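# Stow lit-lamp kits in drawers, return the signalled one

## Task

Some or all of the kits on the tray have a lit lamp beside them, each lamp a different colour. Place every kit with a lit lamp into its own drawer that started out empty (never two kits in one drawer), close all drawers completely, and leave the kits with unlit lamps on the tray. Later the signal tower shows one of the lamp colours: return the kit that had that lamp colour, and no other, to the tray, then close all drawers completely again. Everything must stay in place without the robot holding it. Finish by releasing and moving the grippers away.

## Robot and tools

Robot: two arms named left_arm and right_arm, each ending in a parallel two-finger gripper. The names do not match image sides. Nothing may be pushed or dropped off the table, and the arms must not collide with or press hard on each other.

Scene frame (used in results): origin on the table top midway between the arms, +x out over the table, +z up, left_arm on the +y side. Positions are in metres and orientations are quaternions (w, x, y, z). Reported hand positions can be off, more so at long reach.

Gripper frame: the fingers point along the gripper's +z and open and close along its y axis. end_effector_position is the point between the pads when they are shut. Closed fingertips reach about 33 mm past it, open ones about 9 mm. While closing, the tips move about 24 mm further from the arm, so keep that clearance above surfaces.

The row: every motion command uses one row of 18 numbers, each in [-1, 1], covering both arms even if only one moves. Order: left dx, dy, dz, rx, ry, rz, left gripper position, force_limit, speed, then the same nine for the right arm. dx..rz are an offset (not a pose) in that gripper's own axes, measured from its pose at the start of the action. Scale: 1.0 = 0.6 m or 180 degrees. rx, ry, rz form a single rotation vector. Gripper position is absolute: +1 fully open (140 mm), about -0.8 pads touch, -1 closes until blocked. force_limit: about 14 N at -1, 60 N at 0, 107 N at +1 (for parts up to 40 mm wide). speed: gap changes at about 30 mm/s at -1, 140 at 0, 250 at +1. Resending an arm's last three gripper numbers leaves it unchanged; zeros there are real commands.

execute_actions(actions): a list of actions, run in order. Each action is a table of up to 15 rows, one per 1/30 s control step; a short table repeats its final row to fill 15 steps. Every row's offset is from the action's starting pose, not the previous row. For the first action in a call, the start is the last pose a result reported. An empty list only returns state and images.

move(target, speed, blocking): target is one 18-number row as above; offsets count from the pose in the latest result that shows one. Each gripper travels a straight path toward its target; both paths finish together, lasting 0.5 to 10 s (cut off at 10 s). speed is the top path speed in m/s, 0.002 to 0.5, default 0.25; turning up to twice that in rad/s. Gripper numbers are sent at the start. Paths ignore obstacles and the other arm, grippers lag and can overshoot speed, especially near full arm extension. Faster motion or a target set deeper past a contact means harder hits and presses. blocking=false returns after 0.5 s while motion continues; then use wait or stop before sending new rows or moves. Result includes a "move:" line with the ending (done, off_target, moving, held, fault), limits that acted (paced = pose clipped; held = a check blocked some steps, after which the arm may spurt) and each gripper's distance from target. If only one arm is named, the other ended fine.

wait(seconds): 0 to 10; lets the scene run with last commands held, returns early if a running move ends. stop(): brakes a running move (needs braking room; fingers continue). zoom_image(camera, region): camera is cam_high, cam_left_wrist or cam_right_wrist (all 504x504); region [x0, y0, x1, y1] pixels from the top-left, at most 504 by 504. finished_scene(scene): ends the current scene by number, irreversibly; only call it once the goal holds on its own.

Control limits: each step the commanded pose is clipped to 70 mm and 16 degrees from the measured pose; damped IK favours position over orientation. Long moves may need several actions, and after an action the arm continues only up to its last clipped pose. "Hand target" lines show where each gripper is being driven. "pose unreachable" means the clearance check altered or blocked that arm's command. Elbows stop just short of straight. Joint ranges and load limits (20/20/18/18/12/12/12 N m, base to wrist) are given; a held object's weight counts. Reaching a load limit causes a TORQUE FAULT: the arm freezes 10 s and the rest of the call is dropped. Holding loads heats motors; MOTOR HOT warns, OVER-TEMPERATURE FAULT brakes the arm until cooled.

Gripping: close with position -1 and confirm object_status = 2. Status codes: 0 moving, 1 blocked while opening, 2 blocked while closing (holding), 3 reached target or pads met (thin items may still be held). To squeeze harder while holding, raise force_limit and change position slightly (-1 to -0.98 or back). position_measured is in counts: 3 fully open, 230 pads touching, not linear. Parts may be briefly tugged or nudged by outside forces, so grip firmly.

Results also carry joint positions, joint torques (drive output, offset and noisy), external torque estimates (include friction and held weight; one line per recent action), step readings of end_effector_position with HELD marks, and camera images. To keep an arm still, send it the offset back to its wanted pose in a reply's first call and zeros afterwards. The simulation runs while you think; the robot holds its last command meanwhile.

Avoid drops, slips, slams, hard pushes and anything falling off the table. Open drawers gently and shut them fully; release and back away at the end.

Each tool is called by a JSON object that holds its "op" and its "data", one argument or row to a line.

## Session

{"op": "execute_actions", "data": {
  "actions": []
}}

Scene clock: 0.00 s.
left_arm: end_effector_position=(+0.0002, +0.0096, +0.2599) position_measured=3 object_status=3 end_effector_quat_wxyz=(+0.176, +0.235, +0.901, +0.319) | right_arm: end_effector_position=(+0.2487, -0.6056, +0.3349) position_measured=3 object_status=3 end_effector_quat_wxyz=(+0.223, +0.969, -0.072, -0.082)
Joint positions: left_arm=[-1.568 -0.026 -0.058 -2.079  0.379  1.404  0.258] | right_arm=[-0.369 -0.722  0.034 -2.493 -0.445  1.645 -1.557]
Joint velocities: left_arm=[-0.001 -0.001  0.    -0.    -0.     0.001 -0.001] | right_arm=[ 0.001  0.001 -0.001 -0.    -0.001 -0.001 -0.001]
Joint torques (N m, as the joint torque sensors report them, + toward a larger angle): no reading
External joint torques (N m, as the arm's controller estimates them; a push from outside toward a larger angle lowers the number): no reading
Hand target (left_arm): +0.000, +0.010, +0.260; +0.176, +0.235, +0.901, +0.319
Hand target (right_arm): +0.249, -0.606, +0.335; +0.223, +0.969, -0.072, -0.082

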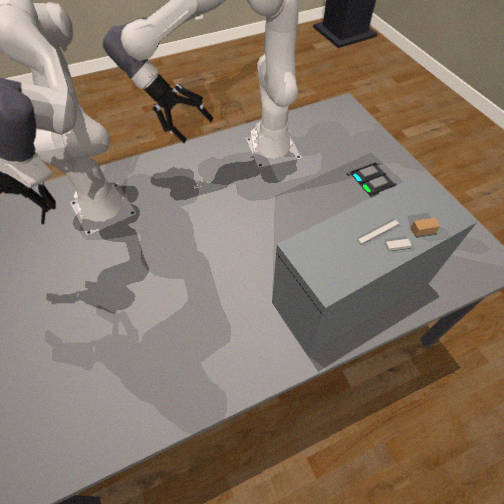

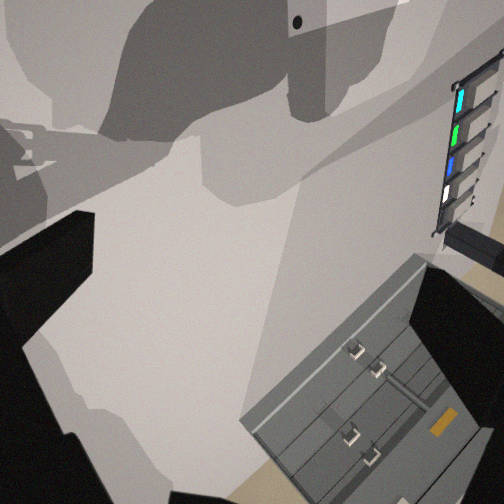

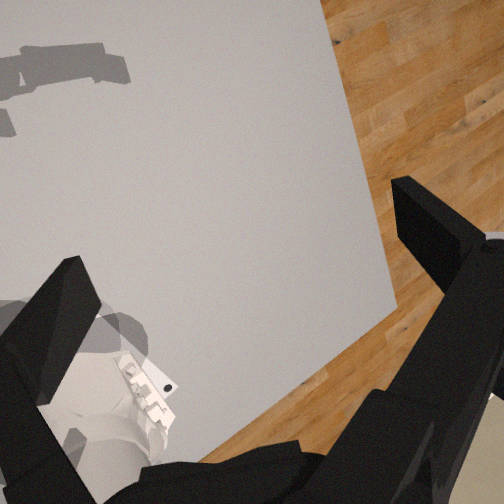

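{"op": "move", "data": {
  "target": [-0.335,0.268,0.227,0.179,0.013,-0.187,1,0,0,0,0,0,0,0,0,1,0,0],
  "speed": 0.2
}}

{"op": "move", "data": {
  "target": [-0.19,0.37,0.07,0,0,0,-0.12,0,0,0,0,0,0,0,0,1,0,0]
}}

Scene clock: 9.03 s.
left_arm: end_effector_position=(+0.2840, +0.0856, +0.2958) position_measured=3 object_status=3 end_effector_quat_wxyz=(+0.169, -0.009, +0.985, +0.010) | right_arm: end_effector_position=(+0.2487, -0.6056, +0.3349) position_measured=3 object_status=3 end_effector_quat_wxyz=(+0.223, +0.969, -0.072, -0.082)
Joint positions: left_arm=[-1.265 -0.642  0.454 -2.486  0.625  1.993  0.312] | right_arm=[-0.369 -0.722  0.034 -2.493 -0.445  1.645 -1.557]
Joint velocities: left_arm=[ 0.     0.001  0.001 -0.001 -0.001  0.013  0.008] | right_arm=[-0.001  0.     0.    -0.001 -0.001  0.001 -0.001]
Joint torques (N m, as the joint torque sensors report them, + toward a larger angle): left_arm=[-0.32 -8.42 -8.65 21.58  1.97  2.85  0.32] | right_arm=[-0.47 -6.46  0.49 24.48 -0.28  1.91  0.12]
External joint torques (N m, as the arm's controller estimates them; a push from outside toward a larger angle lowers the number): left_arm=[-0.31 -0.55 -0.81 -2.42  0.9   0.3   0.33] | right_arm=[-0.44  0.58  1.05  0.51 -0.09  0.    0.1 ]
Hand target (left_arm): +0.284, +0.085, +0.295; +0.171, -0.004, +0.985, +0.009
Hand target (right_arm): +0.249, -0.606, +0.335; +0.223, +0.969, -0.072, -0.082
Off the commanded pose (left_arm): 0.008 m, 1 deg.
Off the commanded pose (right_arm): 0.000 m, 0 deg.
move: off_target (left_arm)

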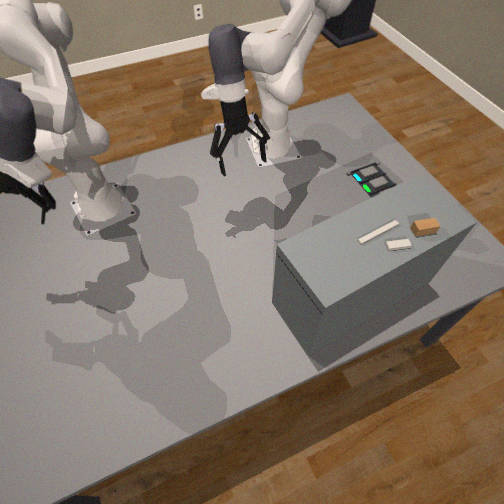

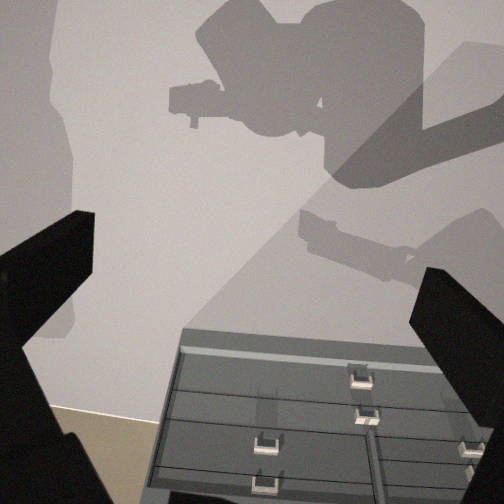

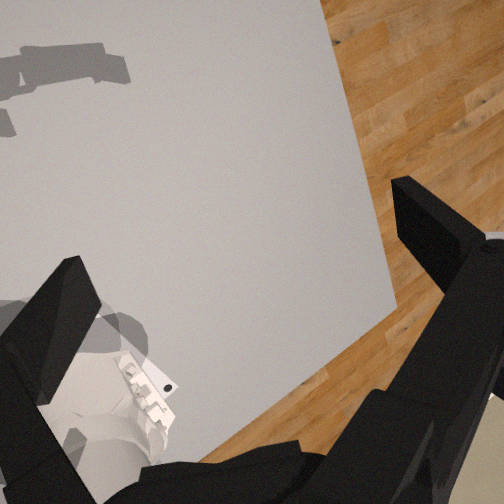

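Scene clock: 10.93 s.
left_arm: end_effector_position=(+0.4016, +0.3145, +0.2931) position_measured=144 object_status=3 end_effector_quat_wxyz=(+0.166, -0.019, +0.986, +0.013) | right_arm: end_effector_position=(+0.2487, -0.6056, +0.3349) position_measured=3 object_status=3 end_effector_quat_wxyz=(+0.223, +0.969, -0.072, -0.082)
Joint positions: left_arm=[-1.078 -0.952  0.822 -2.5    0.912  1.918  0.713] | right_arm=[-0.369 -0.722  0.034 -2.493 -0.445  1.645 -1.557]
Joint velocities: left_arm=[ 0.    -0.001  0.001  0.     0.     0.001  0.031] | right_arm=[ 0.001 -0.002  0.    -0.001  0.    -0.001 -0.   ]
Joint torques (N m, as the joint torque sensors report them, + toward a larger angle): left_arm=[ -0.75   3.16 -17.05  21.41   1.89   2.42   0.32] | right_arm=[-0.42 -6.39  0.46 24.17 -0.3   1.92  0.13]
External joint torques (N m, as the arm's controller estimates them; a push from outside toward a larger angle lowers the number): left_arm=[-0.77 -1.94 -0.21  1.49  0.77 -0.38  0.33] | right_arm=[-0.47  0.82  0.95  0.06 -0.11 -0.01  0.11]
Hand target (left_arm): +0.403, +0.316, +0.294; +0.167, -0.013, +0.986, +0.015
Hand target (right_arm): +0.249, -0.606, +0.335; +0.223, +0.969, -0.072, -0.082
Off the commanded pose (left_arm): 0.006 m, 1 deg.
Off the commanded pose (right_arm): 0.000 m, 0 deg.
move: off_target (left_arm)

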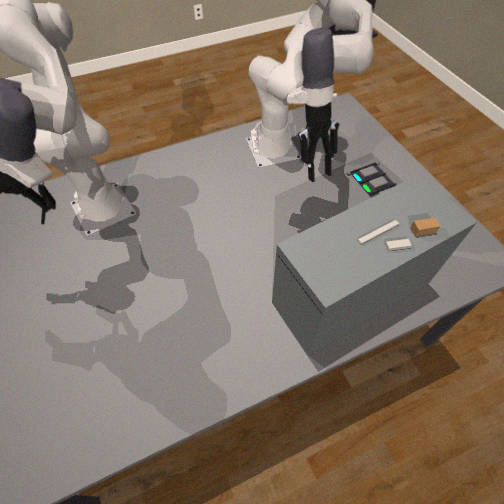

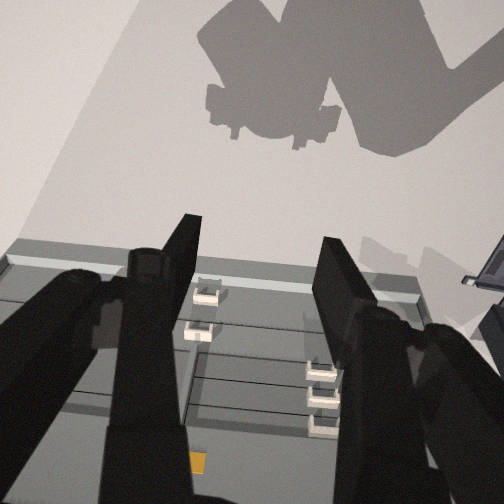

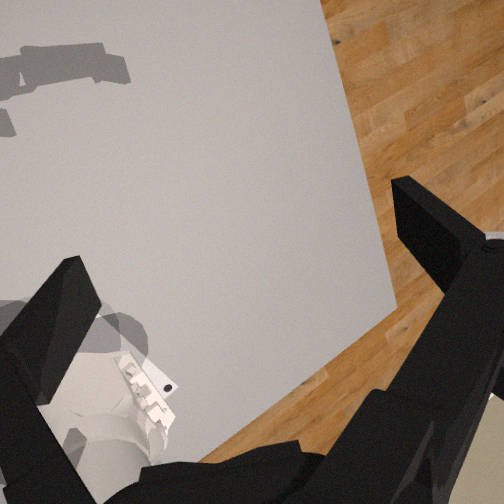

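{"op": "move", "data": {
  "target": [-0.005,0.52,0.03,-0.085,0.095,-0.487,-0.12,0,0,0,0,0,0,0,0,1,0,0],
  "speed": 0.3
}}

Scene clock: 16.10 s.
left_arm: end_effector_position=(+0.3969, +0.6259, +0.2752) position_measured=144 object_status=3 end_effector_quat_wxyz=(+0.012, +0.705, -0.709, -0.022) | right_arm: end_effector_position=(+0.2487, -0.6056, +0.3349) position_measured=3 object_status=3 end_effector_quat_wxyz=(+0.223, +0.969, -0.072, -0.082)
Joint positions: left_arm=[-0.809 -0.39   1.287 -1.998  0.414  1.817  0.204] | right_arm=[-0.369 -0.722  0.034 -2.493 -0.445  1.645 -1.557]
Joint velocities: left_arm=[-0.     0.011  0.002  0.002 -0.017 -0.002 -0.012] | right_arm=[ 0.001  0.001 -0.002 -0.001  0.001  0.001 -0.001]
Joint torques (N m, as the joint torque sensors report them, + toward a larger angle): left_arm=[ -1.24   4.67 -11.82  23.43  -0.43   1.96  -0.13] | right_arm=[-0.5  -6.19  0.52 24.54 -0.29  1.94  0.12]
External joint torques (N m, as the arm's controller estimates them; a push from outside toward a larger angle lowers the number): left_arm=[-1.28  0.75 -0.13  0.66 -1.22 -0.43 -0.13] | right_arm=[-0.49  0.88  1.11  0.5  -0.1   0.02  0.1 ]
Hand target (left_arm): +0.397, +0.625, +0.276; +0.014, +0.709, -0.705, -0.021
Hand target (right_arm): +0.249, -0.606, +0.335; +0.223, +0.969, -0.072, -0.082
Off the commanded pose (left_arm): 0.008 m, 2 deg.
Off the commanded pose (right_arm): 0.000 m, 0 deg.
move: off_target (left_arm)

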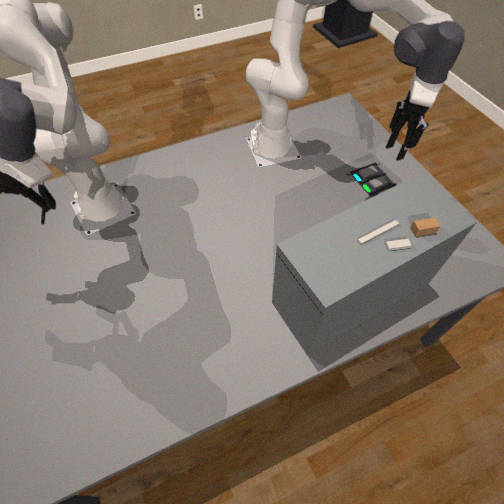

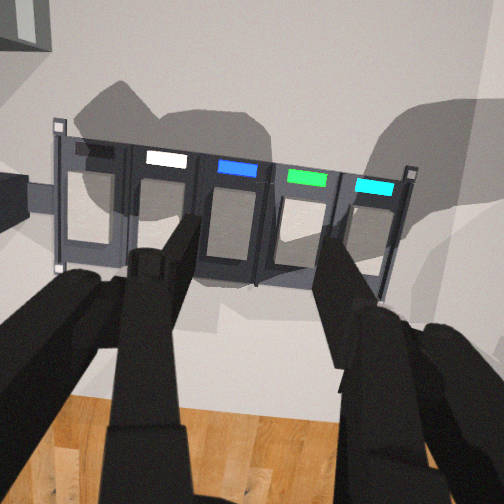

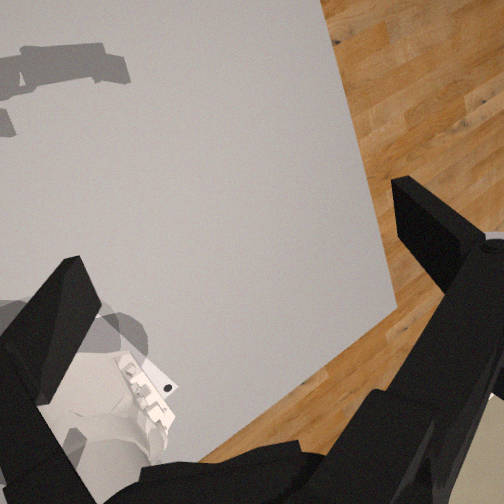

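{"op": "move", "data": {
  "target": [0.59,-0.17,0.125,0.1,-0.095,0.5,-0.12,0,0,0,0,0,0,0,0,1,0,0],
  "speed": 0.3
}}

Scene clock: 21.57 s.
left_arm: end_effector_position=(+0.4965, +0.2703, +0.2008) position_measured=144 object_status=3 end_effector_quat_wxyz=(+0.179, +0.006, +0.984, -0.002) | right_arm: end_effector_position=(+0.2487, -0.6056, +0.3349) position_measured=3 object_status=3 end_effector_quat_wxyz=(+0.223, +0.969, -0.072, -0.082)
Joint positions: left_arm=[-1.386 -0.621  1.26  -2.393  0.989  2.327  0.707] | right_arm=[-0.369 -0.722  0.034 -2.493 -0.445  1.645 -1.557]
Joint velocities: left_arm=[-0.001 -0.001  0.     0.001  0.003  0.     0.026] | right_arm=[ 0.001  0.     0.001  0.     0.002  0.001 -0.001]
Joint torques (N m, as the joint torque sensors report them, + toward a larger angle): left_arm=[ -1.7    3.57 -15.63  20.92   1.62   3.22   0.29] | right_arm=[-0.52 -6.27  0.5  24.53 -0.27  1.93  0.12]
External joint torques (N m, as the arm's controller estimates them; a push from outside toward a larger angle lowers the number): left_arm=[-1.78 -1.67  0.58  1.    0.95  0.36  0.3 ] | right_arm=[-0.56  0.84  0.99  0.48 -0.09  0.    0.1 ]
Hand target (left_arm): +0.498, +0.270, +0.202; +0.182, +0.012, +0.983, -0.002
Hand target (right_arm): +0.249, -0.606, +0.335; +0.223, +0.969, -0.072, -0.082
Off the commanded pose (left_arm): 0.011 m, 2 deg.
Off the commanded pose (right_arm): 0.000 m, 0 deg.
move: off_target (left_arm)

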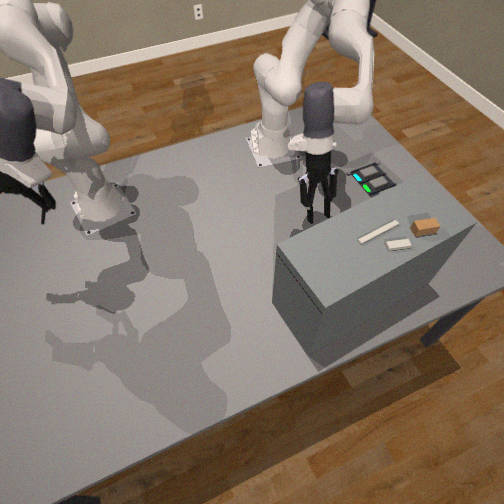

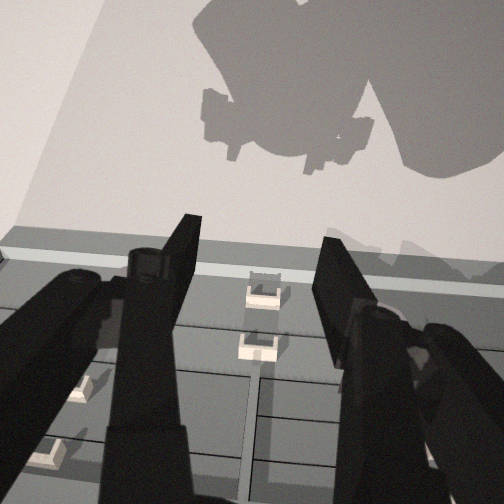

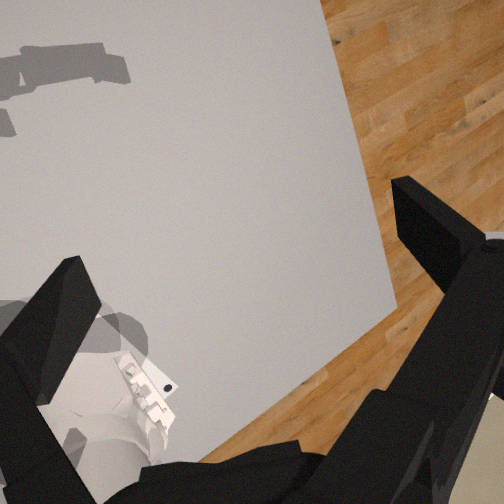

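{"op": "move", "data": {
  "target": [-0.07,0.02,0.115,0,0,-0.027,-0.12,0,0,0,0,0,0,0,0,1,0,0],
  "speed": 0.12
}}

Scene clock: 26.57 s.
left_arm: end_effector_position=(+0.5576, +0.2798, +0.1500) position_measured=144 object_status=3 end_effector_quat_wxyz=(+0.176, -0.032, +0.984, -0.010) | right_arm: end_effector_position=(+0.2487, -0.6056, +0.3349) position_measured=3 object_status=3 end_effector_quat_wxyz=(+0.223, +0.969, -0.072, -0.082)
Joint positions: left_arm=[-1.746 -0.556  1.685 -2.24   1.01   2.455  0.667] | right_arm=[-0.369 -0.722  0.034 -2.493 -0.445  1.645 -1.557]
Joint velocities: left_arm=[-0.004  0.004  0.008  0.003  0.     0.014 -0.016] | right_arm=[-0.001  0.     0.     0.001 -0.001  0.    -0.001]
Joint torques (N m, as the joint torque sensors report them, + toward a larger angle): left_arm=[ -2.04  15.17 -17.41  19.84   1.11   3.32   0.08] | right_arm=[-0.44 -6.55  0.52 24.45 -0.31  1.92  0.12]
External joint torques (N m, as the arm's controller estimates them; a push from outside toward a larger angle lowers the number): left_arm=[-2.15 -0.79 -1.14  0.44  0.61  0.43  0.09] | right_arm=[-0.42  0.51  1.09  0.42 -0.12  0.    0.1 ]
Hand target (left_arm): +0.560, +0.279, +0.152; +0.179, -0.035, +0.983, -0.011
Hand target (right_arm): +0.249, -0.606, +0.335; +0.223, +0.969, -0.072, -0.082
Off the commanded pose (left_arm): 0.003 m, 1 deg.
Off the commanded pose (right_arm): 0.000 m, 0 deg.
move: done

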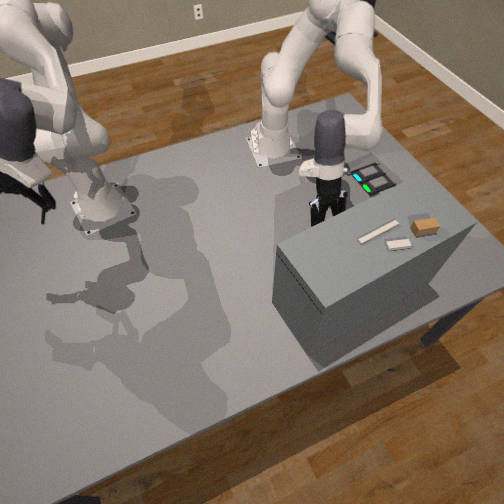

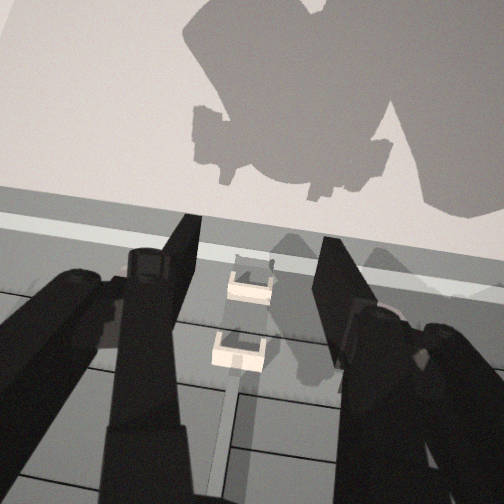

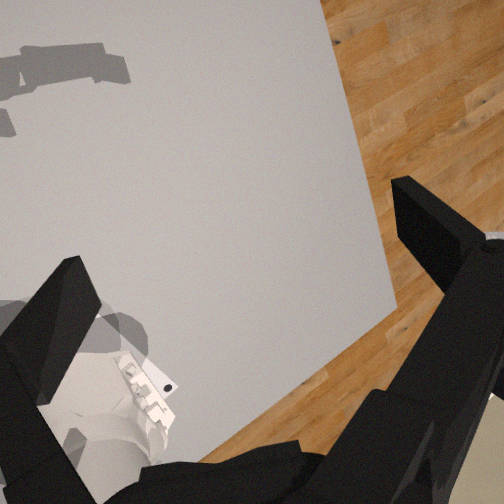

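{"op": "move", "data": {
  "target": [-0.048,-0.006,0.039,0,0,-0.005,-0.12,0,0,0,0,0,0,0,0,1,0,0],
  "speed": 0.05
}}

Scene clock: 31.20 s.
left_arm: end_effector_position=(+0.5923, +0.2767, +0.1391) position_measured=144 object_status=3 end_effector_quat_wxyz=(+0.177, -0.042, +0.983, -0.014) | right_arm: end_effector_position=(+0.2487, -0.6056, +0.3349) position_measured=3 object_status=3 end_effector_quat_wxyz=(+0.223, +0.969, -0.072, -0.082)
Joint positions: left_arm=[-1.922 -0.598  1.844 -2.126  1.022  2.45   0.662] | right_arm=[-0.369 -0.722  0.034 -2.493 -0.445  1.645 -1.557]
Joint velocities: left_arm=[-0.012  0.     0.013  0.004 -0.001  0.    -0.   ] | right_arm=[ 0.001  0.     0.    -0.    -0.     0.     0.001]
Joint torques (N m, as the joint torque sensors report them, + toward a larger angle): left_arm=[ -1.18  20.52 -18.17  19.39   1.02   2.53   0.16] | right_arm=[-0.51 -6.46  0.39 24.37 -0.29  1.9   0.11]
External joint torques (N m, as the arm's controller estimates them; a push from outside toward a larger angle lowers the number): left_arm=[-1.21 -2.01 -0.81  0.38  0.5  -0.37  0.17] | right_arm=[-0.51  0.6   0.96  0.33 -0.1  -0.03  0.09]
Hand target (left_arm): +0.593, +0.277, +0.139; +0.177, -0.040, +0.983, -0.012
Hand target (right_arm): +0.249, -0.606, +0.335; +0.223, +0.969, -0.072, -0.082
Off the commanded pose (left_arm): 0.002 m, 0 deg.
Off the commanded pose (right_arm): 0.000 m, 0 deg.
move: done

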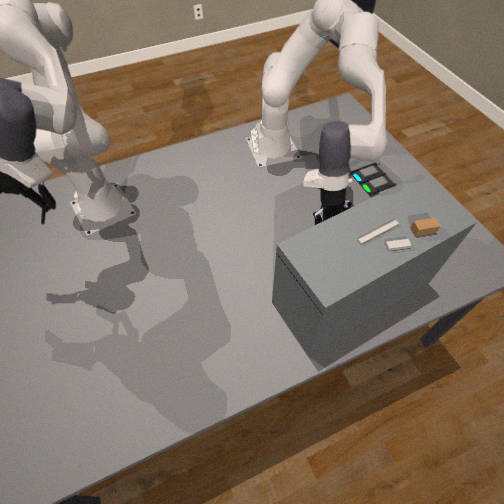

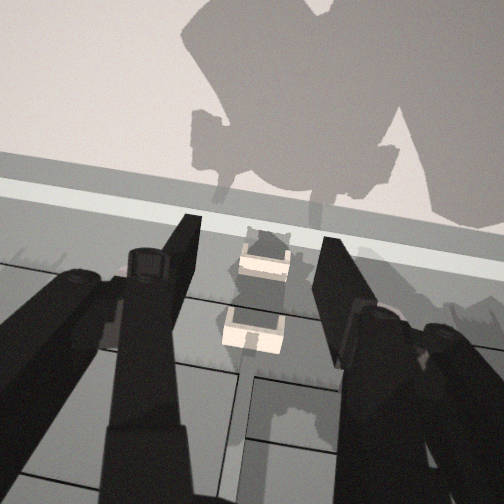

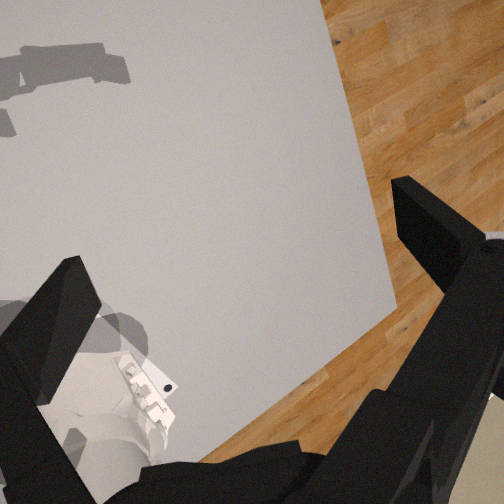

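{"op": "move", "data": {
  "target": [-0.02,0.003,-0.018,0,0,0,-0.12,0,0,0,0,0,0,0,0,1,0,0],
  "speed": 0.03
}}

Scene clock: 34.00 s.
left_arm: end_effector_position=(+0.5997, +0.2785, +0.1530) position_measured=144 object_status=3 end_effector_quat_wxyz=(+0.179, -0.043, +0.983, -0.014) | right_arm: end_effector_position=(+0.2487, -0.6056, +0.3349) position_measured=3 object_status=3 end_effector_quat_wxyz=(+0.223, +0.969, -0.072, -0.082)
Joint positions: left_arm=[-1.913 -0.603  1.821 -2.099  1.002  2.422  0.683] | right_arm=[-0.369 -0.722  0.034 -2.493 -0.445  1.645 -1.557]
Joint velocities: left_arm=[ 0.002 -0.007 -0.004  0.003 -0.001 -0.018  0.019] | right_arm=[-0.    -0.001  0.    -0.001  0.001 -0.    -0.001]
Joint torques (N m, as the joint torque sensors report them, + toward a larger angle): left_arm=[  1.94  19.79 -19.66  20.04  -0.62   2.54   0.3 ] | right_arm=[-0.52 -6.76  0.55 24.21 -0.26  1.9   0.14]
External joint torques (N m, as the arm's controller estimates them; a push from outside toward a larger angle lowers the number): left_arm=[ 1.91 -2.76 -1.98  0.66 -1.19 -0.39  0.31] | right_arm=[-0.53  0.38  1.1   0.17 -0.08 -0.01  0.12]
Hand target (left_arm): +0.600, +0.280, +0.153; +0.177, -0.042, +0.983, -0.014
Hand target (right_arm): +0.249, -0.606, +0.335; +0.223, +0.969, -0.072, -0.082
Off the commanded pose (left_arm): 0.001 m, 0 deg.
Off the commanded pose (right_arm): 0.000 m, 0 deg.
move: done

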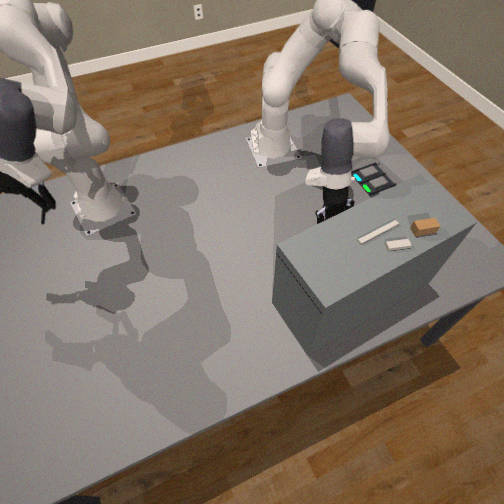

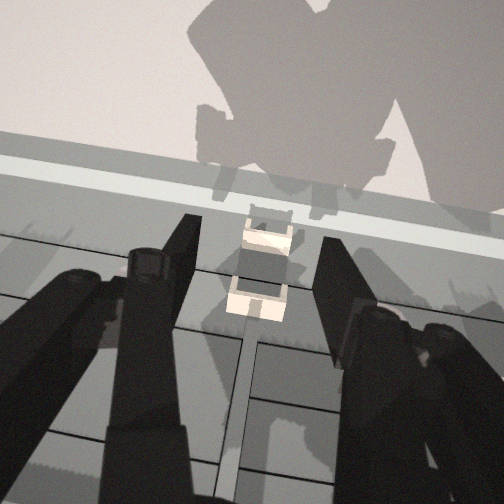

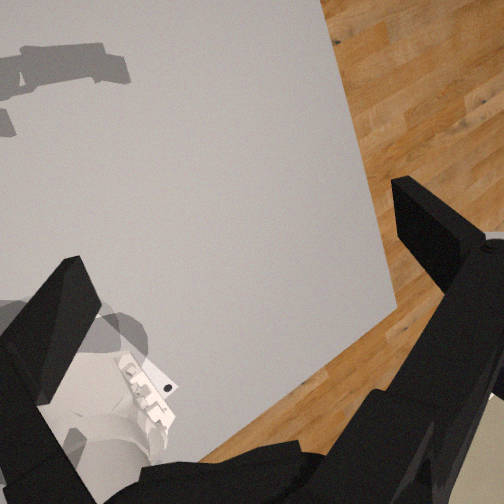

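{"op": "execute_actions", "data": {
  "actions": [
    [[-0.012,0.003,0.004,0,0,0,-0.12,0,0,0,0,0,0,0,0,1,0,0]],
    [[0,0,0,0,0,0,-1,0,-0.3,0,0,0,0,0,0,1,0,0]]
  ]
}}

{"op": "move", "data": {
  "target": [0.21,0,-0.08,0,0,0,-1,0,-0.3,0,0,0,0,0,0,1,0,0],
  "speed": 0.05
}}

Scene clock: 36.60 s.
left_arm: end_effector_position=(+0.6068, +0.2827, +0.1536) position_measured=197 object_status=0 end_effector_quat_wxyz=(+0.179, -0.046, +0.983, -0.014) | right_arm: end_effector_position=(+0.2487, -0.6056, +0.3349) position_measured=3 object_status=3 end_effector_quat_wxyz=(+0.223, +0.969, -0.072, -0.082)
Joint positions: left_arm=[-1.93  -0.612  1.839 -2.075  1.002  2.415  0.689] | right_arm=[-0.369 -0.722  0.034 -2.493 -0.445  1.645 -1.557]
Joint velocities: left_arm=[ 0.002 -0.001  0.001  0.    -0.001  0.001 -0.002] | right_arm=[ 0.001  0.002  0.001  0.    -0.    -0.    -0.   ]
Joint torques (N m, as the joint torque sensors report them, + toward a larger angle): left_arm=[ -0.55  20.68 -20.03  18.22   0.58   3.19   0.11] | right_arm=[-0.47 -6.47  0.43 24.57 -0.3   1.91  0.11]
External joint torques (N m, as the arm's controller estimates them; a push from outside toward a larger angle lowers the number): left_arm=[-0.69 -2.82 -2.22 -1.13  0.    0.27  0.12] | right_arm=[-0.45  0.55  1.    0.55 -0.11  0.    0.09]
External joint torques at the end of the 1st action: left_arm=[-1.93 -3.31 -0.33  1.42  0.14 -0.43  0.3 ] | right_arm=[-0.38  0.95  1.1   0.32 -0.11 -0.02  0.1 ]
Hand target (left_arm): +0.607, +0.280, +0.154; +0.179, -0.045, +0.983, -0.015
Hand target (right_arm): +0.249, -0.606, +0.335; +0.223, +0.969, -0.072, -0.082
Off the commanded pose (left_arm): 0.002 m, 0 deg.
Off the commanded pose (right_arm): 0.000 m, 0 deg.
Step readings (end_effector_position; steps 1 to 15: 1st action; 16 to 30: 2nd action):
0: left_arm (+0.5993, +0.2790, +0.1527) | right_arm (+0.2487, -0.6056, +0.3349)
1: left_arm (+0.6009, +0.2789, +0.1529) | right_arm (+0.2487, -0.6056, +0.3349)
2: left_arm (+0.6028, +0.2789, +0.1533) | right_arm (+0.2487, -0.6056, +0.3349)
4: left_arm (+0.6052, +0.2797, +0.1537) | right_arm (+0.2487, -0.6056, +0.3349)
8: left_arm (+0.6067, +0.2809, +0.1537) | right_arm (+0.2487, -0.6056, +0.3349)
15: left_arm (+0.6068, +0.2805, +0.1537) | right_arm (+0.2487, -0.6056, +0.3349)
16: left_arm (+0.6068, +0.2805, +0.1537) | right_arm (+0.2487, -0.6056, +0.3349)
17: left_arm (+0.6068, +0.2805, +0.1537) | right_arm (+0.2487, -0.6056, +0.3349)
19: left_arm (+0.6068, +0.2805, +0.1537) | right_arm (+0.2487, -0.6056, +0.3349)
23: left_arm (+0.6068, +0.2826, +0.1534) | right_arm (+0.2487, -0.6056, +0.3349)
30: end_effector_position above

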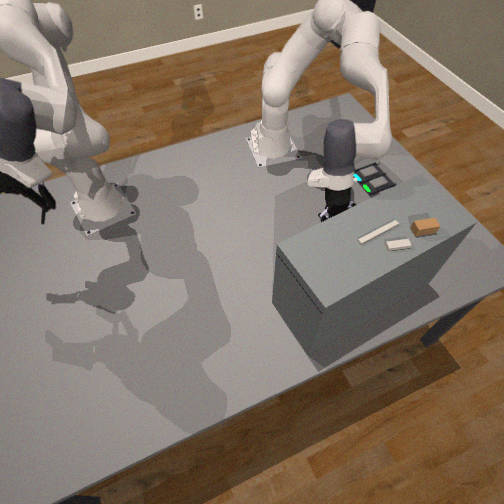

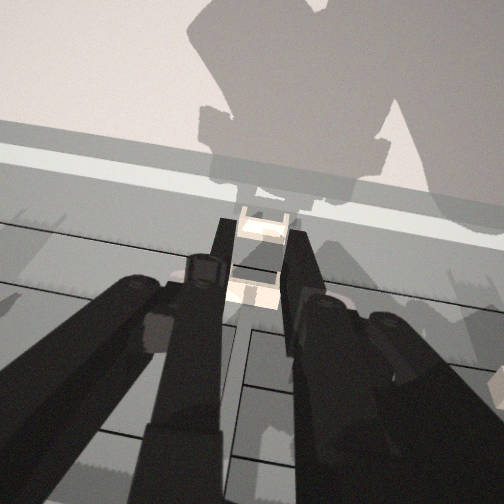

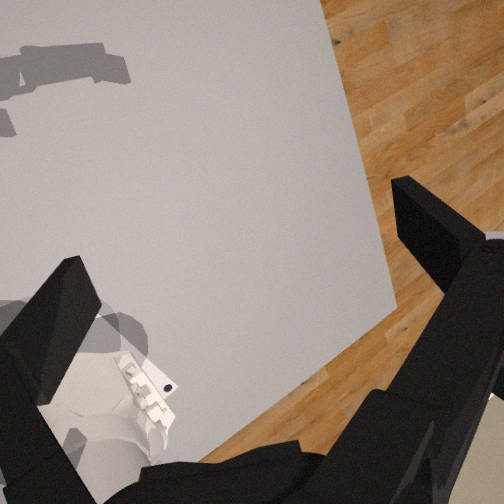

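Scene clock: 39.60 s.
left_arm: end_effector_position=(+0.4726, +0.2724, +0.1525) position_measured=233 object_status=3 end_effector_quat_wxyz=(+0.176, -0.041, +0.983, -0.011) | right_arm: end_effector_position=(+0.2487, -0.6056, +0.3349) position_measured=3 object_status=3 end_effector_quat_wxyz=(+0.223, +0.969, -0.072, -0.082)
Joint positions: left_arm=[-1.342 -0.534  1.302 -2.506  1.02   2.487  0.568] | right_arm=[-0.369 -0.722  0.034 -2.493 -0.445  1.645 -1.557]
Joint velocities: left_arm=[ 0.016  0.001 -0.013 -0.005  0.     0.001 -0.019] | right_arm=[-0.    -0.001  0.     0.001  0.001  0.     0.001]
Joint torques (N m, as the joint torque sensors report them, + toward a larger angle): left_arm=[  2.57   2.24 -16.27  17.71   0.93   3.16  -0.12] | right_arm=[-0.53 -6.57  0.53 24.18 -0.28  1.91  0.13]
External joint torques (N m, as the arm's controller estimates them; a push from outside toward a larger angle lowers the number): left_arm=[ 2.58 -0.96 -2.68 -1.75  0.48  0.33 -0.11] | right_arm=[-0.55  0.56  1.06  0.1  -0.1  -0.02  0.11]
Hand target (left_arm): +0.472, +0.272, +0.152; +0.177, -0.045, +0.983, -0.012
Hand target (right_arm): +0.249, -0.606, +0.335; +0.223, +0.969, -0.072, -0.082
Off the commanded pose (left_arm): 0.002 m, 1 deg.
Off the commanded pose (right_arm): 0.000 m, 0 deg.
move: done

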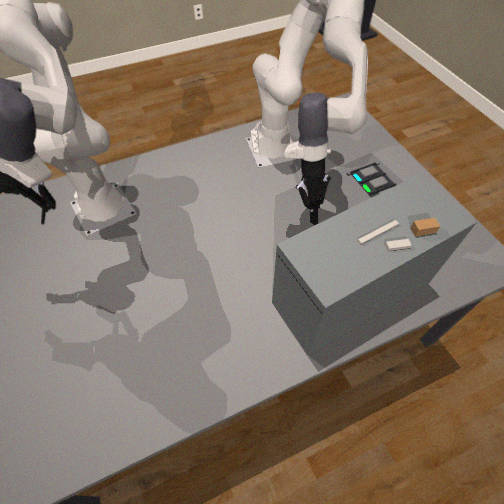

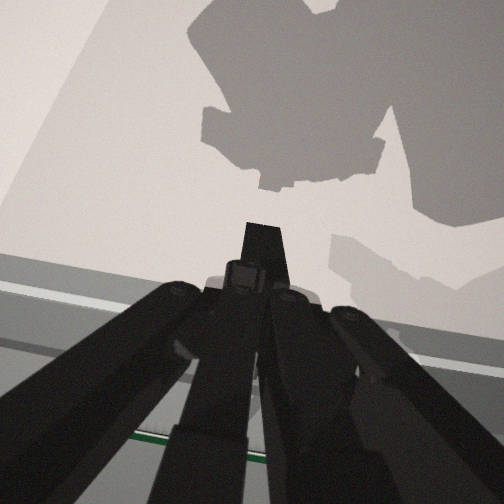

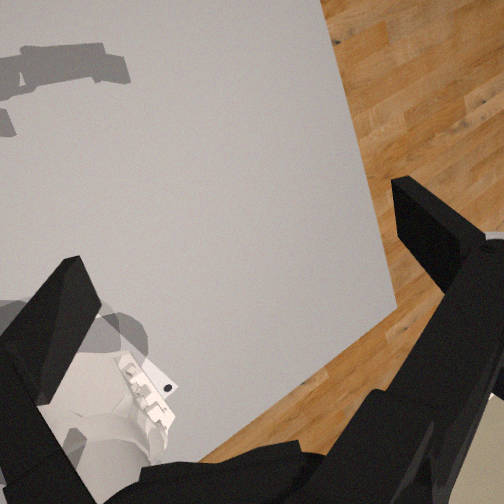

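{"op": "move", "data": {
  "target": [0.24,0.08,-0.33,0,0.1,0,-0.12,0,0,0,0,0,0,0,0,1,0,0],
  "speed": 0.3
}}

Scene clock: 43.70 s.
left_arm: end_effector_position=(+0.2680, +0.3161, +0.2882) position_measured=144 object_status=3 end_effector_quat_wxyz=(+0.021, -0.049, +0.998, -0.016) | right_arm: end_effector_position=(+0.2487, -0.6056, +0.3349) position_measured=3 object_status=3 end_effector_quat_wxyz=(+0.223, +0.969, -0.072, -0.082)
Joint positions: left_arm=[-0.924 -1.061  0.655 -2.566  0.568  1.655  0.753] | right_arm=[-0.369 -0.722  0.034 -2.493 -0.445  1.645 -1.557]
Joint velocities: left_arm=[ 0.    -0.003  0.001 -0.    -0.    -0.013  0.006] | right_arm=[ 0.002  0.001  0.001 -0.    -0.001  0.    -0.001]
Joint torques (N m, as the joint torque sensors report them, + toward a larger angle): left_arm=[ -1.07   3.43 -15.84  19.64  -0.14   2.13   0.14] | right_arm=[-0.55 -6.38  0.57 24.42 -0.28  1.96  0.11]
External joint torques (N m, as the arm's controller estimates them; a push from outside toward a larger angle lowers the number): left_arm=[-1.06 -2.45 -1.55 -0.67 -0.95 -0.45  0.15] | right_arm=[-0.6   0.63  1.06  0.44 -0.1   0.04  0.09]
Hand target (left_arm): +0.266, +0.316, +0.288; +0.019, -0.045, +0.999, -0.016
Hand target (right_arm): +0.249, -0.606, +0.335; +0.223, +0.969, -0.072, -0.082
Off the commanded pose (left_arm): 0.007 m, 1 deg.
Off the commanded pose (right_arm): 0.000 m, 0 deg.
move: off_target (left_arm)

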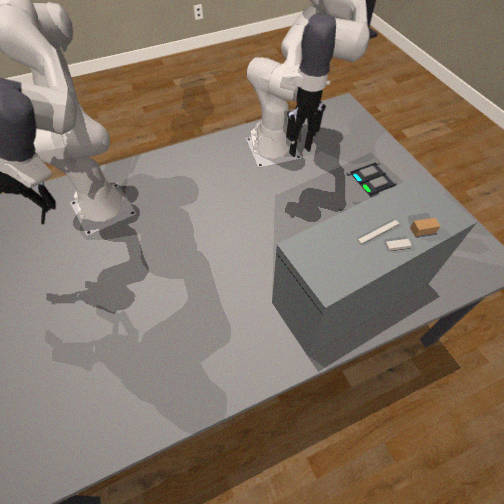

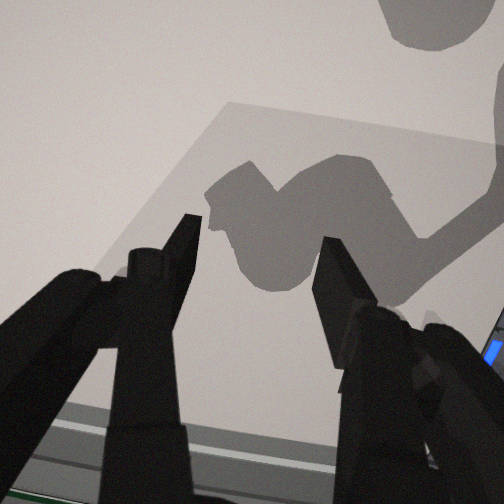

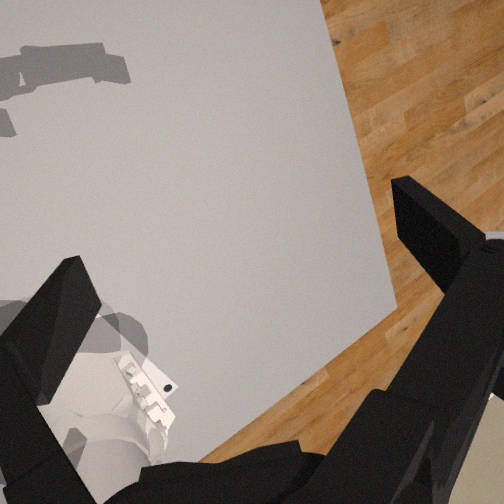

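{"op": "move", "data": {
  "target": [-0.5,-0.105,0.25,0,-0.125,0,-0.12,0,0,0,0,0,0,0,0,1,0,0],
  "speed": 0.3
}}

Scene clock: 49.60 s.
left_arm: end_effector_position=(+0.5762, +0.2671, +0.1523) position_measured=144 object_status=3 end_effector_quat_wxyz=(+0.215, -0.041, +0.976, -0.008) | right_arm: end_effector_position=(+0.2487, -0.6056, +0.3349) position_measured=3 object_status=3 end_effector_quat_wxyz=(+0.223, +0.969, -0.072, -0.082)
Joint positions: left_arm=[-1.834 -0.481  1.776 -2.238  1.058  2.566  0.572] | right_arm=[-0.369 -0.722  0.034 -2.493 -0.445  1.645 -1.557]
Joint velocities: left_arm=[-0.009  0.011  0.011  0.    -0.     0.017 -0.029] | right_arm=[ 0.001  0.001  0.001  0.001 -0.001  0.001  0.001]
Joint torques (N m, as the joint torque sensors report them, + toward a larger angle): left_arm=[ -2.23  16.85 -14.62  20.93   0.92   3.4   -0.14] | right_arm=[-0.45 -6.3   0.69 24.38 -0.29  1.92  0.09]
External joint torques (N m, as the arm's controller estimates them; a push from outside toward a larger angle lowers the number): left_arm=[-2.25  0.   -0.43  0.93  0.62  0.54 -0.13] | right_arm=[-0.47  0.69  1.21  0.37 -0.11  0.    0.07]
Hand target (left_arm): +0.578, +0.266, +0.154; +0.218, -0.045, +0.975, -0.010
Hand target (right_arm): +0.249, -0.606, +0.335; +0.223, +0.969, -0.072, -0.082
Off the commanded pose (left_arm): 0.012 m, 1 deg.
Off the commanded pose (right_arm): 0.000 m, 0 deg.
move: off_target (left_arm); limits=paced

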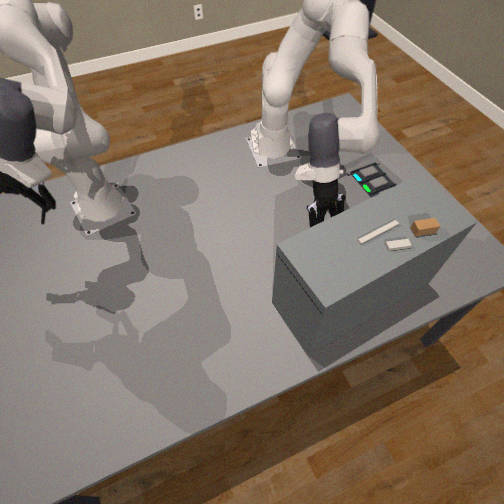

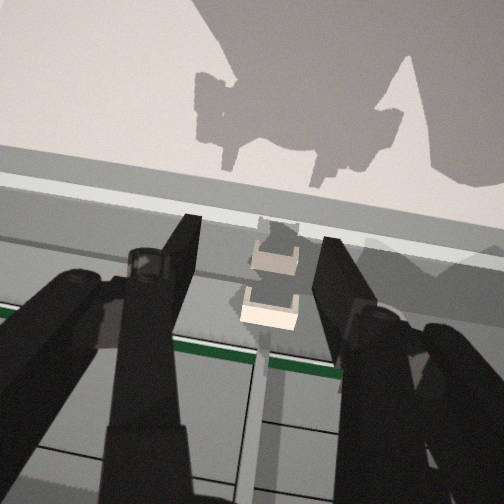

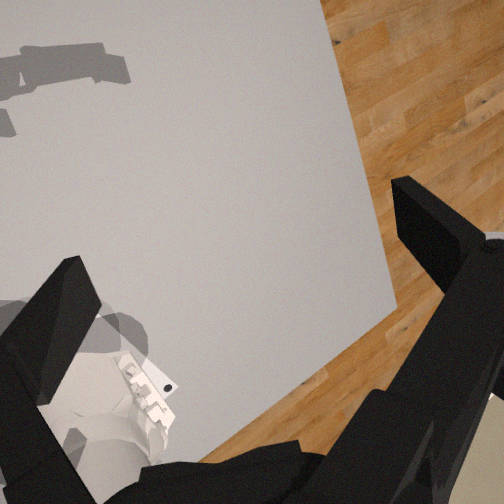

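{"op": "move", "data": {
  "target": [-0.04,0.02,0.024,0,0,0,-0.12,0,0,0,0,0,0,0,0,1,0,0],
  "speed": 0.04
}}

{"op": "execute_actions", "data": {
  "actions": [
    [[0,0,0,0,0,0,-1,0.3,-0.3,0,0,0,0,0,0,1,0,0]],
    [[0,0,0,0,0,0,-1,0.3,-0.3,0,0,0,0,0,0,1,0,0]]
  ]
}}

Scene clock: 52.60 s.
left_arm: end_effector_position=(+0.6026, +0.2807, +0.1494) position_measured=144 object_status=3 end_effector_quat_wxyz=(+0.215, -0.048, +0.975, -0.012) | right_arm: end_effector_position=(+0.2487, -0.6056, +0.3349) position_measured=3 object_status=3 end_effector_quat_wxyz=(+0.223, +0.969, -0.072, -0.082)
Joint positions: left_arm=[-1.913 -0.536  1.866 -2.157  1.07   2.547  0.598] | right_arm=[-0.369 -0.722  0.034 -2.493 -0.445  1.645 -1.557]
Joint velocities: left_arm=[-0.009  0.     0.003  0.004  0.    -0.006  0.023] | right_arm=[ 0.001  0.    -0.001 -0.    -0.001  0.002  0.001]
Joint torques (N m, as the joint torque sensors report them, + toward a larger angle): left_arm=[ -1.57  19.39 -16.95  20.22   1.31   2.43   0.24] | right_arm=[-0.43 -6.44  0.34 24.48 -0.27  1.91  0.13]
External joint torques (N m, as the arm's controller estimates them; a push from outside toward a larger angle lowers the number): left_arm=[-1.61 -2.04 -1.35  0.51  0.96 -0.46  0.26] | right_arm=[-0.43  0.67  0.93  0.4  -0.08 -0.02  0.11]
Hand target (left_arm): +0.603, +0.281, +0.149; +0.215, -0.041, +0.976, -0.009
Hand target (right_arm): +0.249, -0.606, +0.335; +0.223, +0.969, -0.072, -0.082
Off the commanded pose (left_arm): 0.001 m, 1 deg.
Off the commanded pose (right_arm): 0.000 m, 0 deg.
move: done

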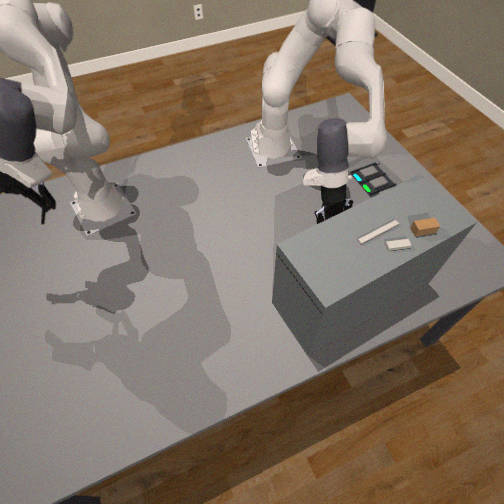

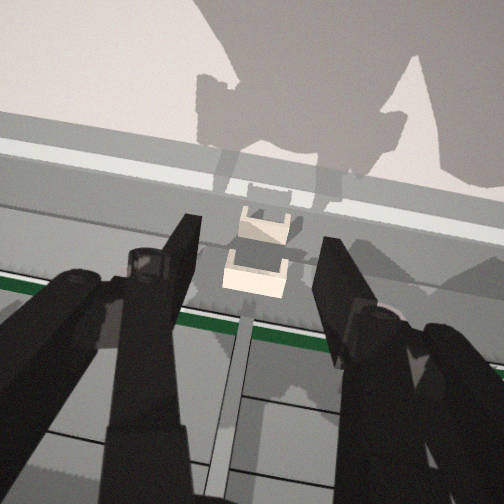

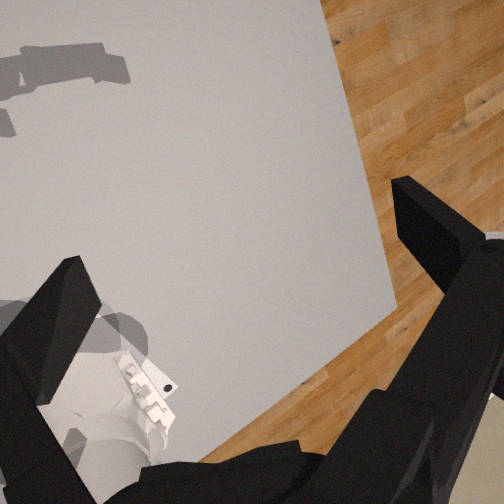

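Scene clock: 53.60 s.
left_arm: end_effector_position=(+0.6026, +0.2807, +0.1495) position_measured=194 object_status=2 end_effector_quat_wxyz=(+0.215, -0.048, +0.975, -0.011) | right_arm: end_effector_position=(+0.2487, -0.6056, +0.3349) position_measured=3 object_status=3 end_effector_quat_wxyz=(+0.223, +0.969, -0.072, -0.082)
Joint positions: left_arm=[-1.913 -0.536  1.866 -2.157  1.07   2.547  0.598] | right_arm=[-0.369 -0.722  0.034 -2.493 -0.445  1.645 -1.557]
Joint velocities: left_arm=[-0.001  0.     0.001 -0.001  0.001  0.     0.   ] | right_arm=[-0.    -0.001  0.    -0.001 -0.     0.001 -0.003]
Joint torques (N m, as the joint torque sensors report them, + toward a larger angle): left_arm=[  0.43  19.26 -17.84  18.95   0.23   2.93   0.1 ] | right_arm=[-0.6  -6.47  0.55 24.47 -0.27  1.93  0.13]
External joint torques (N m, as the arm's controller estimates them; a push from outside toward a larger angle lowers the number): left_arm=[ 0.43 -2.12 -2.25 -0.7  -0.12  0.04  0.11] | right_arm=[-0.6   0.58  1.08  0.49 -0.09  0.02  0.11]
External joint torques at the end of the 1st action: left_arm=[ 0.81 -2.21 -1.49 -0.63 -0.02  0.05  0.1 ] | right_arm=[-0.74  0.77  1.05  0.47 -0.13  0.    0.08]
Hand target (left_arm): +0.603, +0.281, +0.149; +0.215, -0.048, +0.975, -0.011
Hand target (right_arm): +0.249, -0.606, +0.335; +0.223, +0.969, -0.072, -0.082
Off the commanded pose (left_arm): 0.000 m, 0 deg.
Off the commanded pose (right_arm): 0.000 m, 0 deg.
Step readings (end_effector_position; steps 1 to 15: 1st action; 16 to 30: 2nd action):
0: left_arm (+0.6026, +0.2807, +0.1494) | right_arm (+0.2487, -0.6056, +0.3349)
1: left_arm (+0.6026, +0.2807, +0.1494) | right_arm (+0.2487, -0.6056, +0.3349)
2: left_arm (+0.6026, +0.2807, +0.1494) | right_arm (+0.2487, -0.6056, +0.3349)
4: left_arm (+0.6026, +0.2807, +0.1494) | right_arm (+0.2487, -0.6056, +0.3349)
8: left_arm (+0.6025, +0.2807, +0.1493) | right_arm (+0.2487, -0.6056, +0.3349)
15: left_arm (+0.6026, +0.2807, +0.1495) | right_arm (+0.2487, -0.6056, +0.3349)
16: left_arm (+0.6026, +0.2807, +0.1495) | right_arm (+0.2487, -0.6056, +0.3349)
17: left_arm (+0.6026, +0.2807, +0.1495) | right_arm (+0.2487, -0.6056, +0.3349)
19: left_arm (+0.6026, +0.2807, +0.1495) | right_arm (+0.2487, -0.6056, +0.3349)
23: left_arm (+0.6026, +0.2807, +0.1495) | right_arm (+0.2487, -0.6056, +0.3349)
30: end_effector_position above

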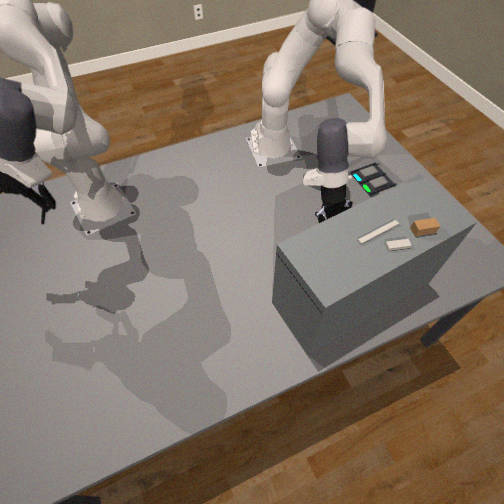

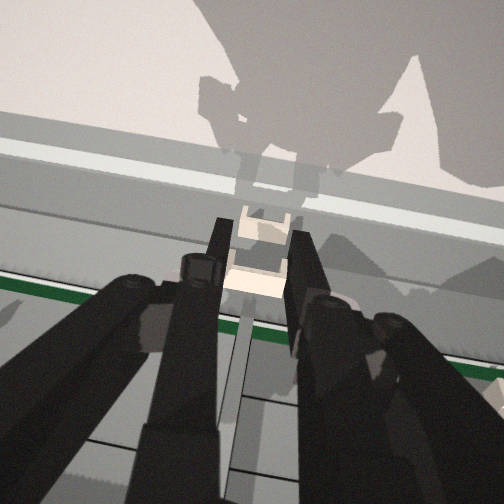

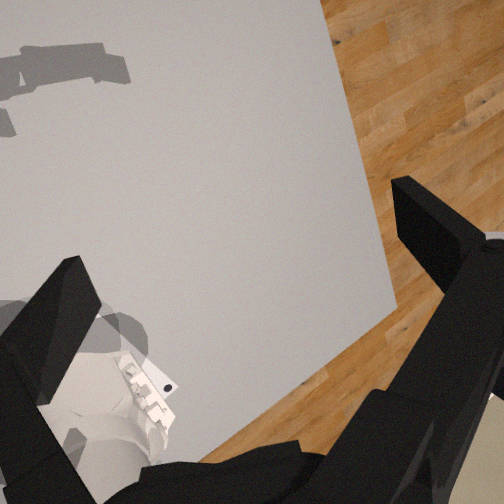

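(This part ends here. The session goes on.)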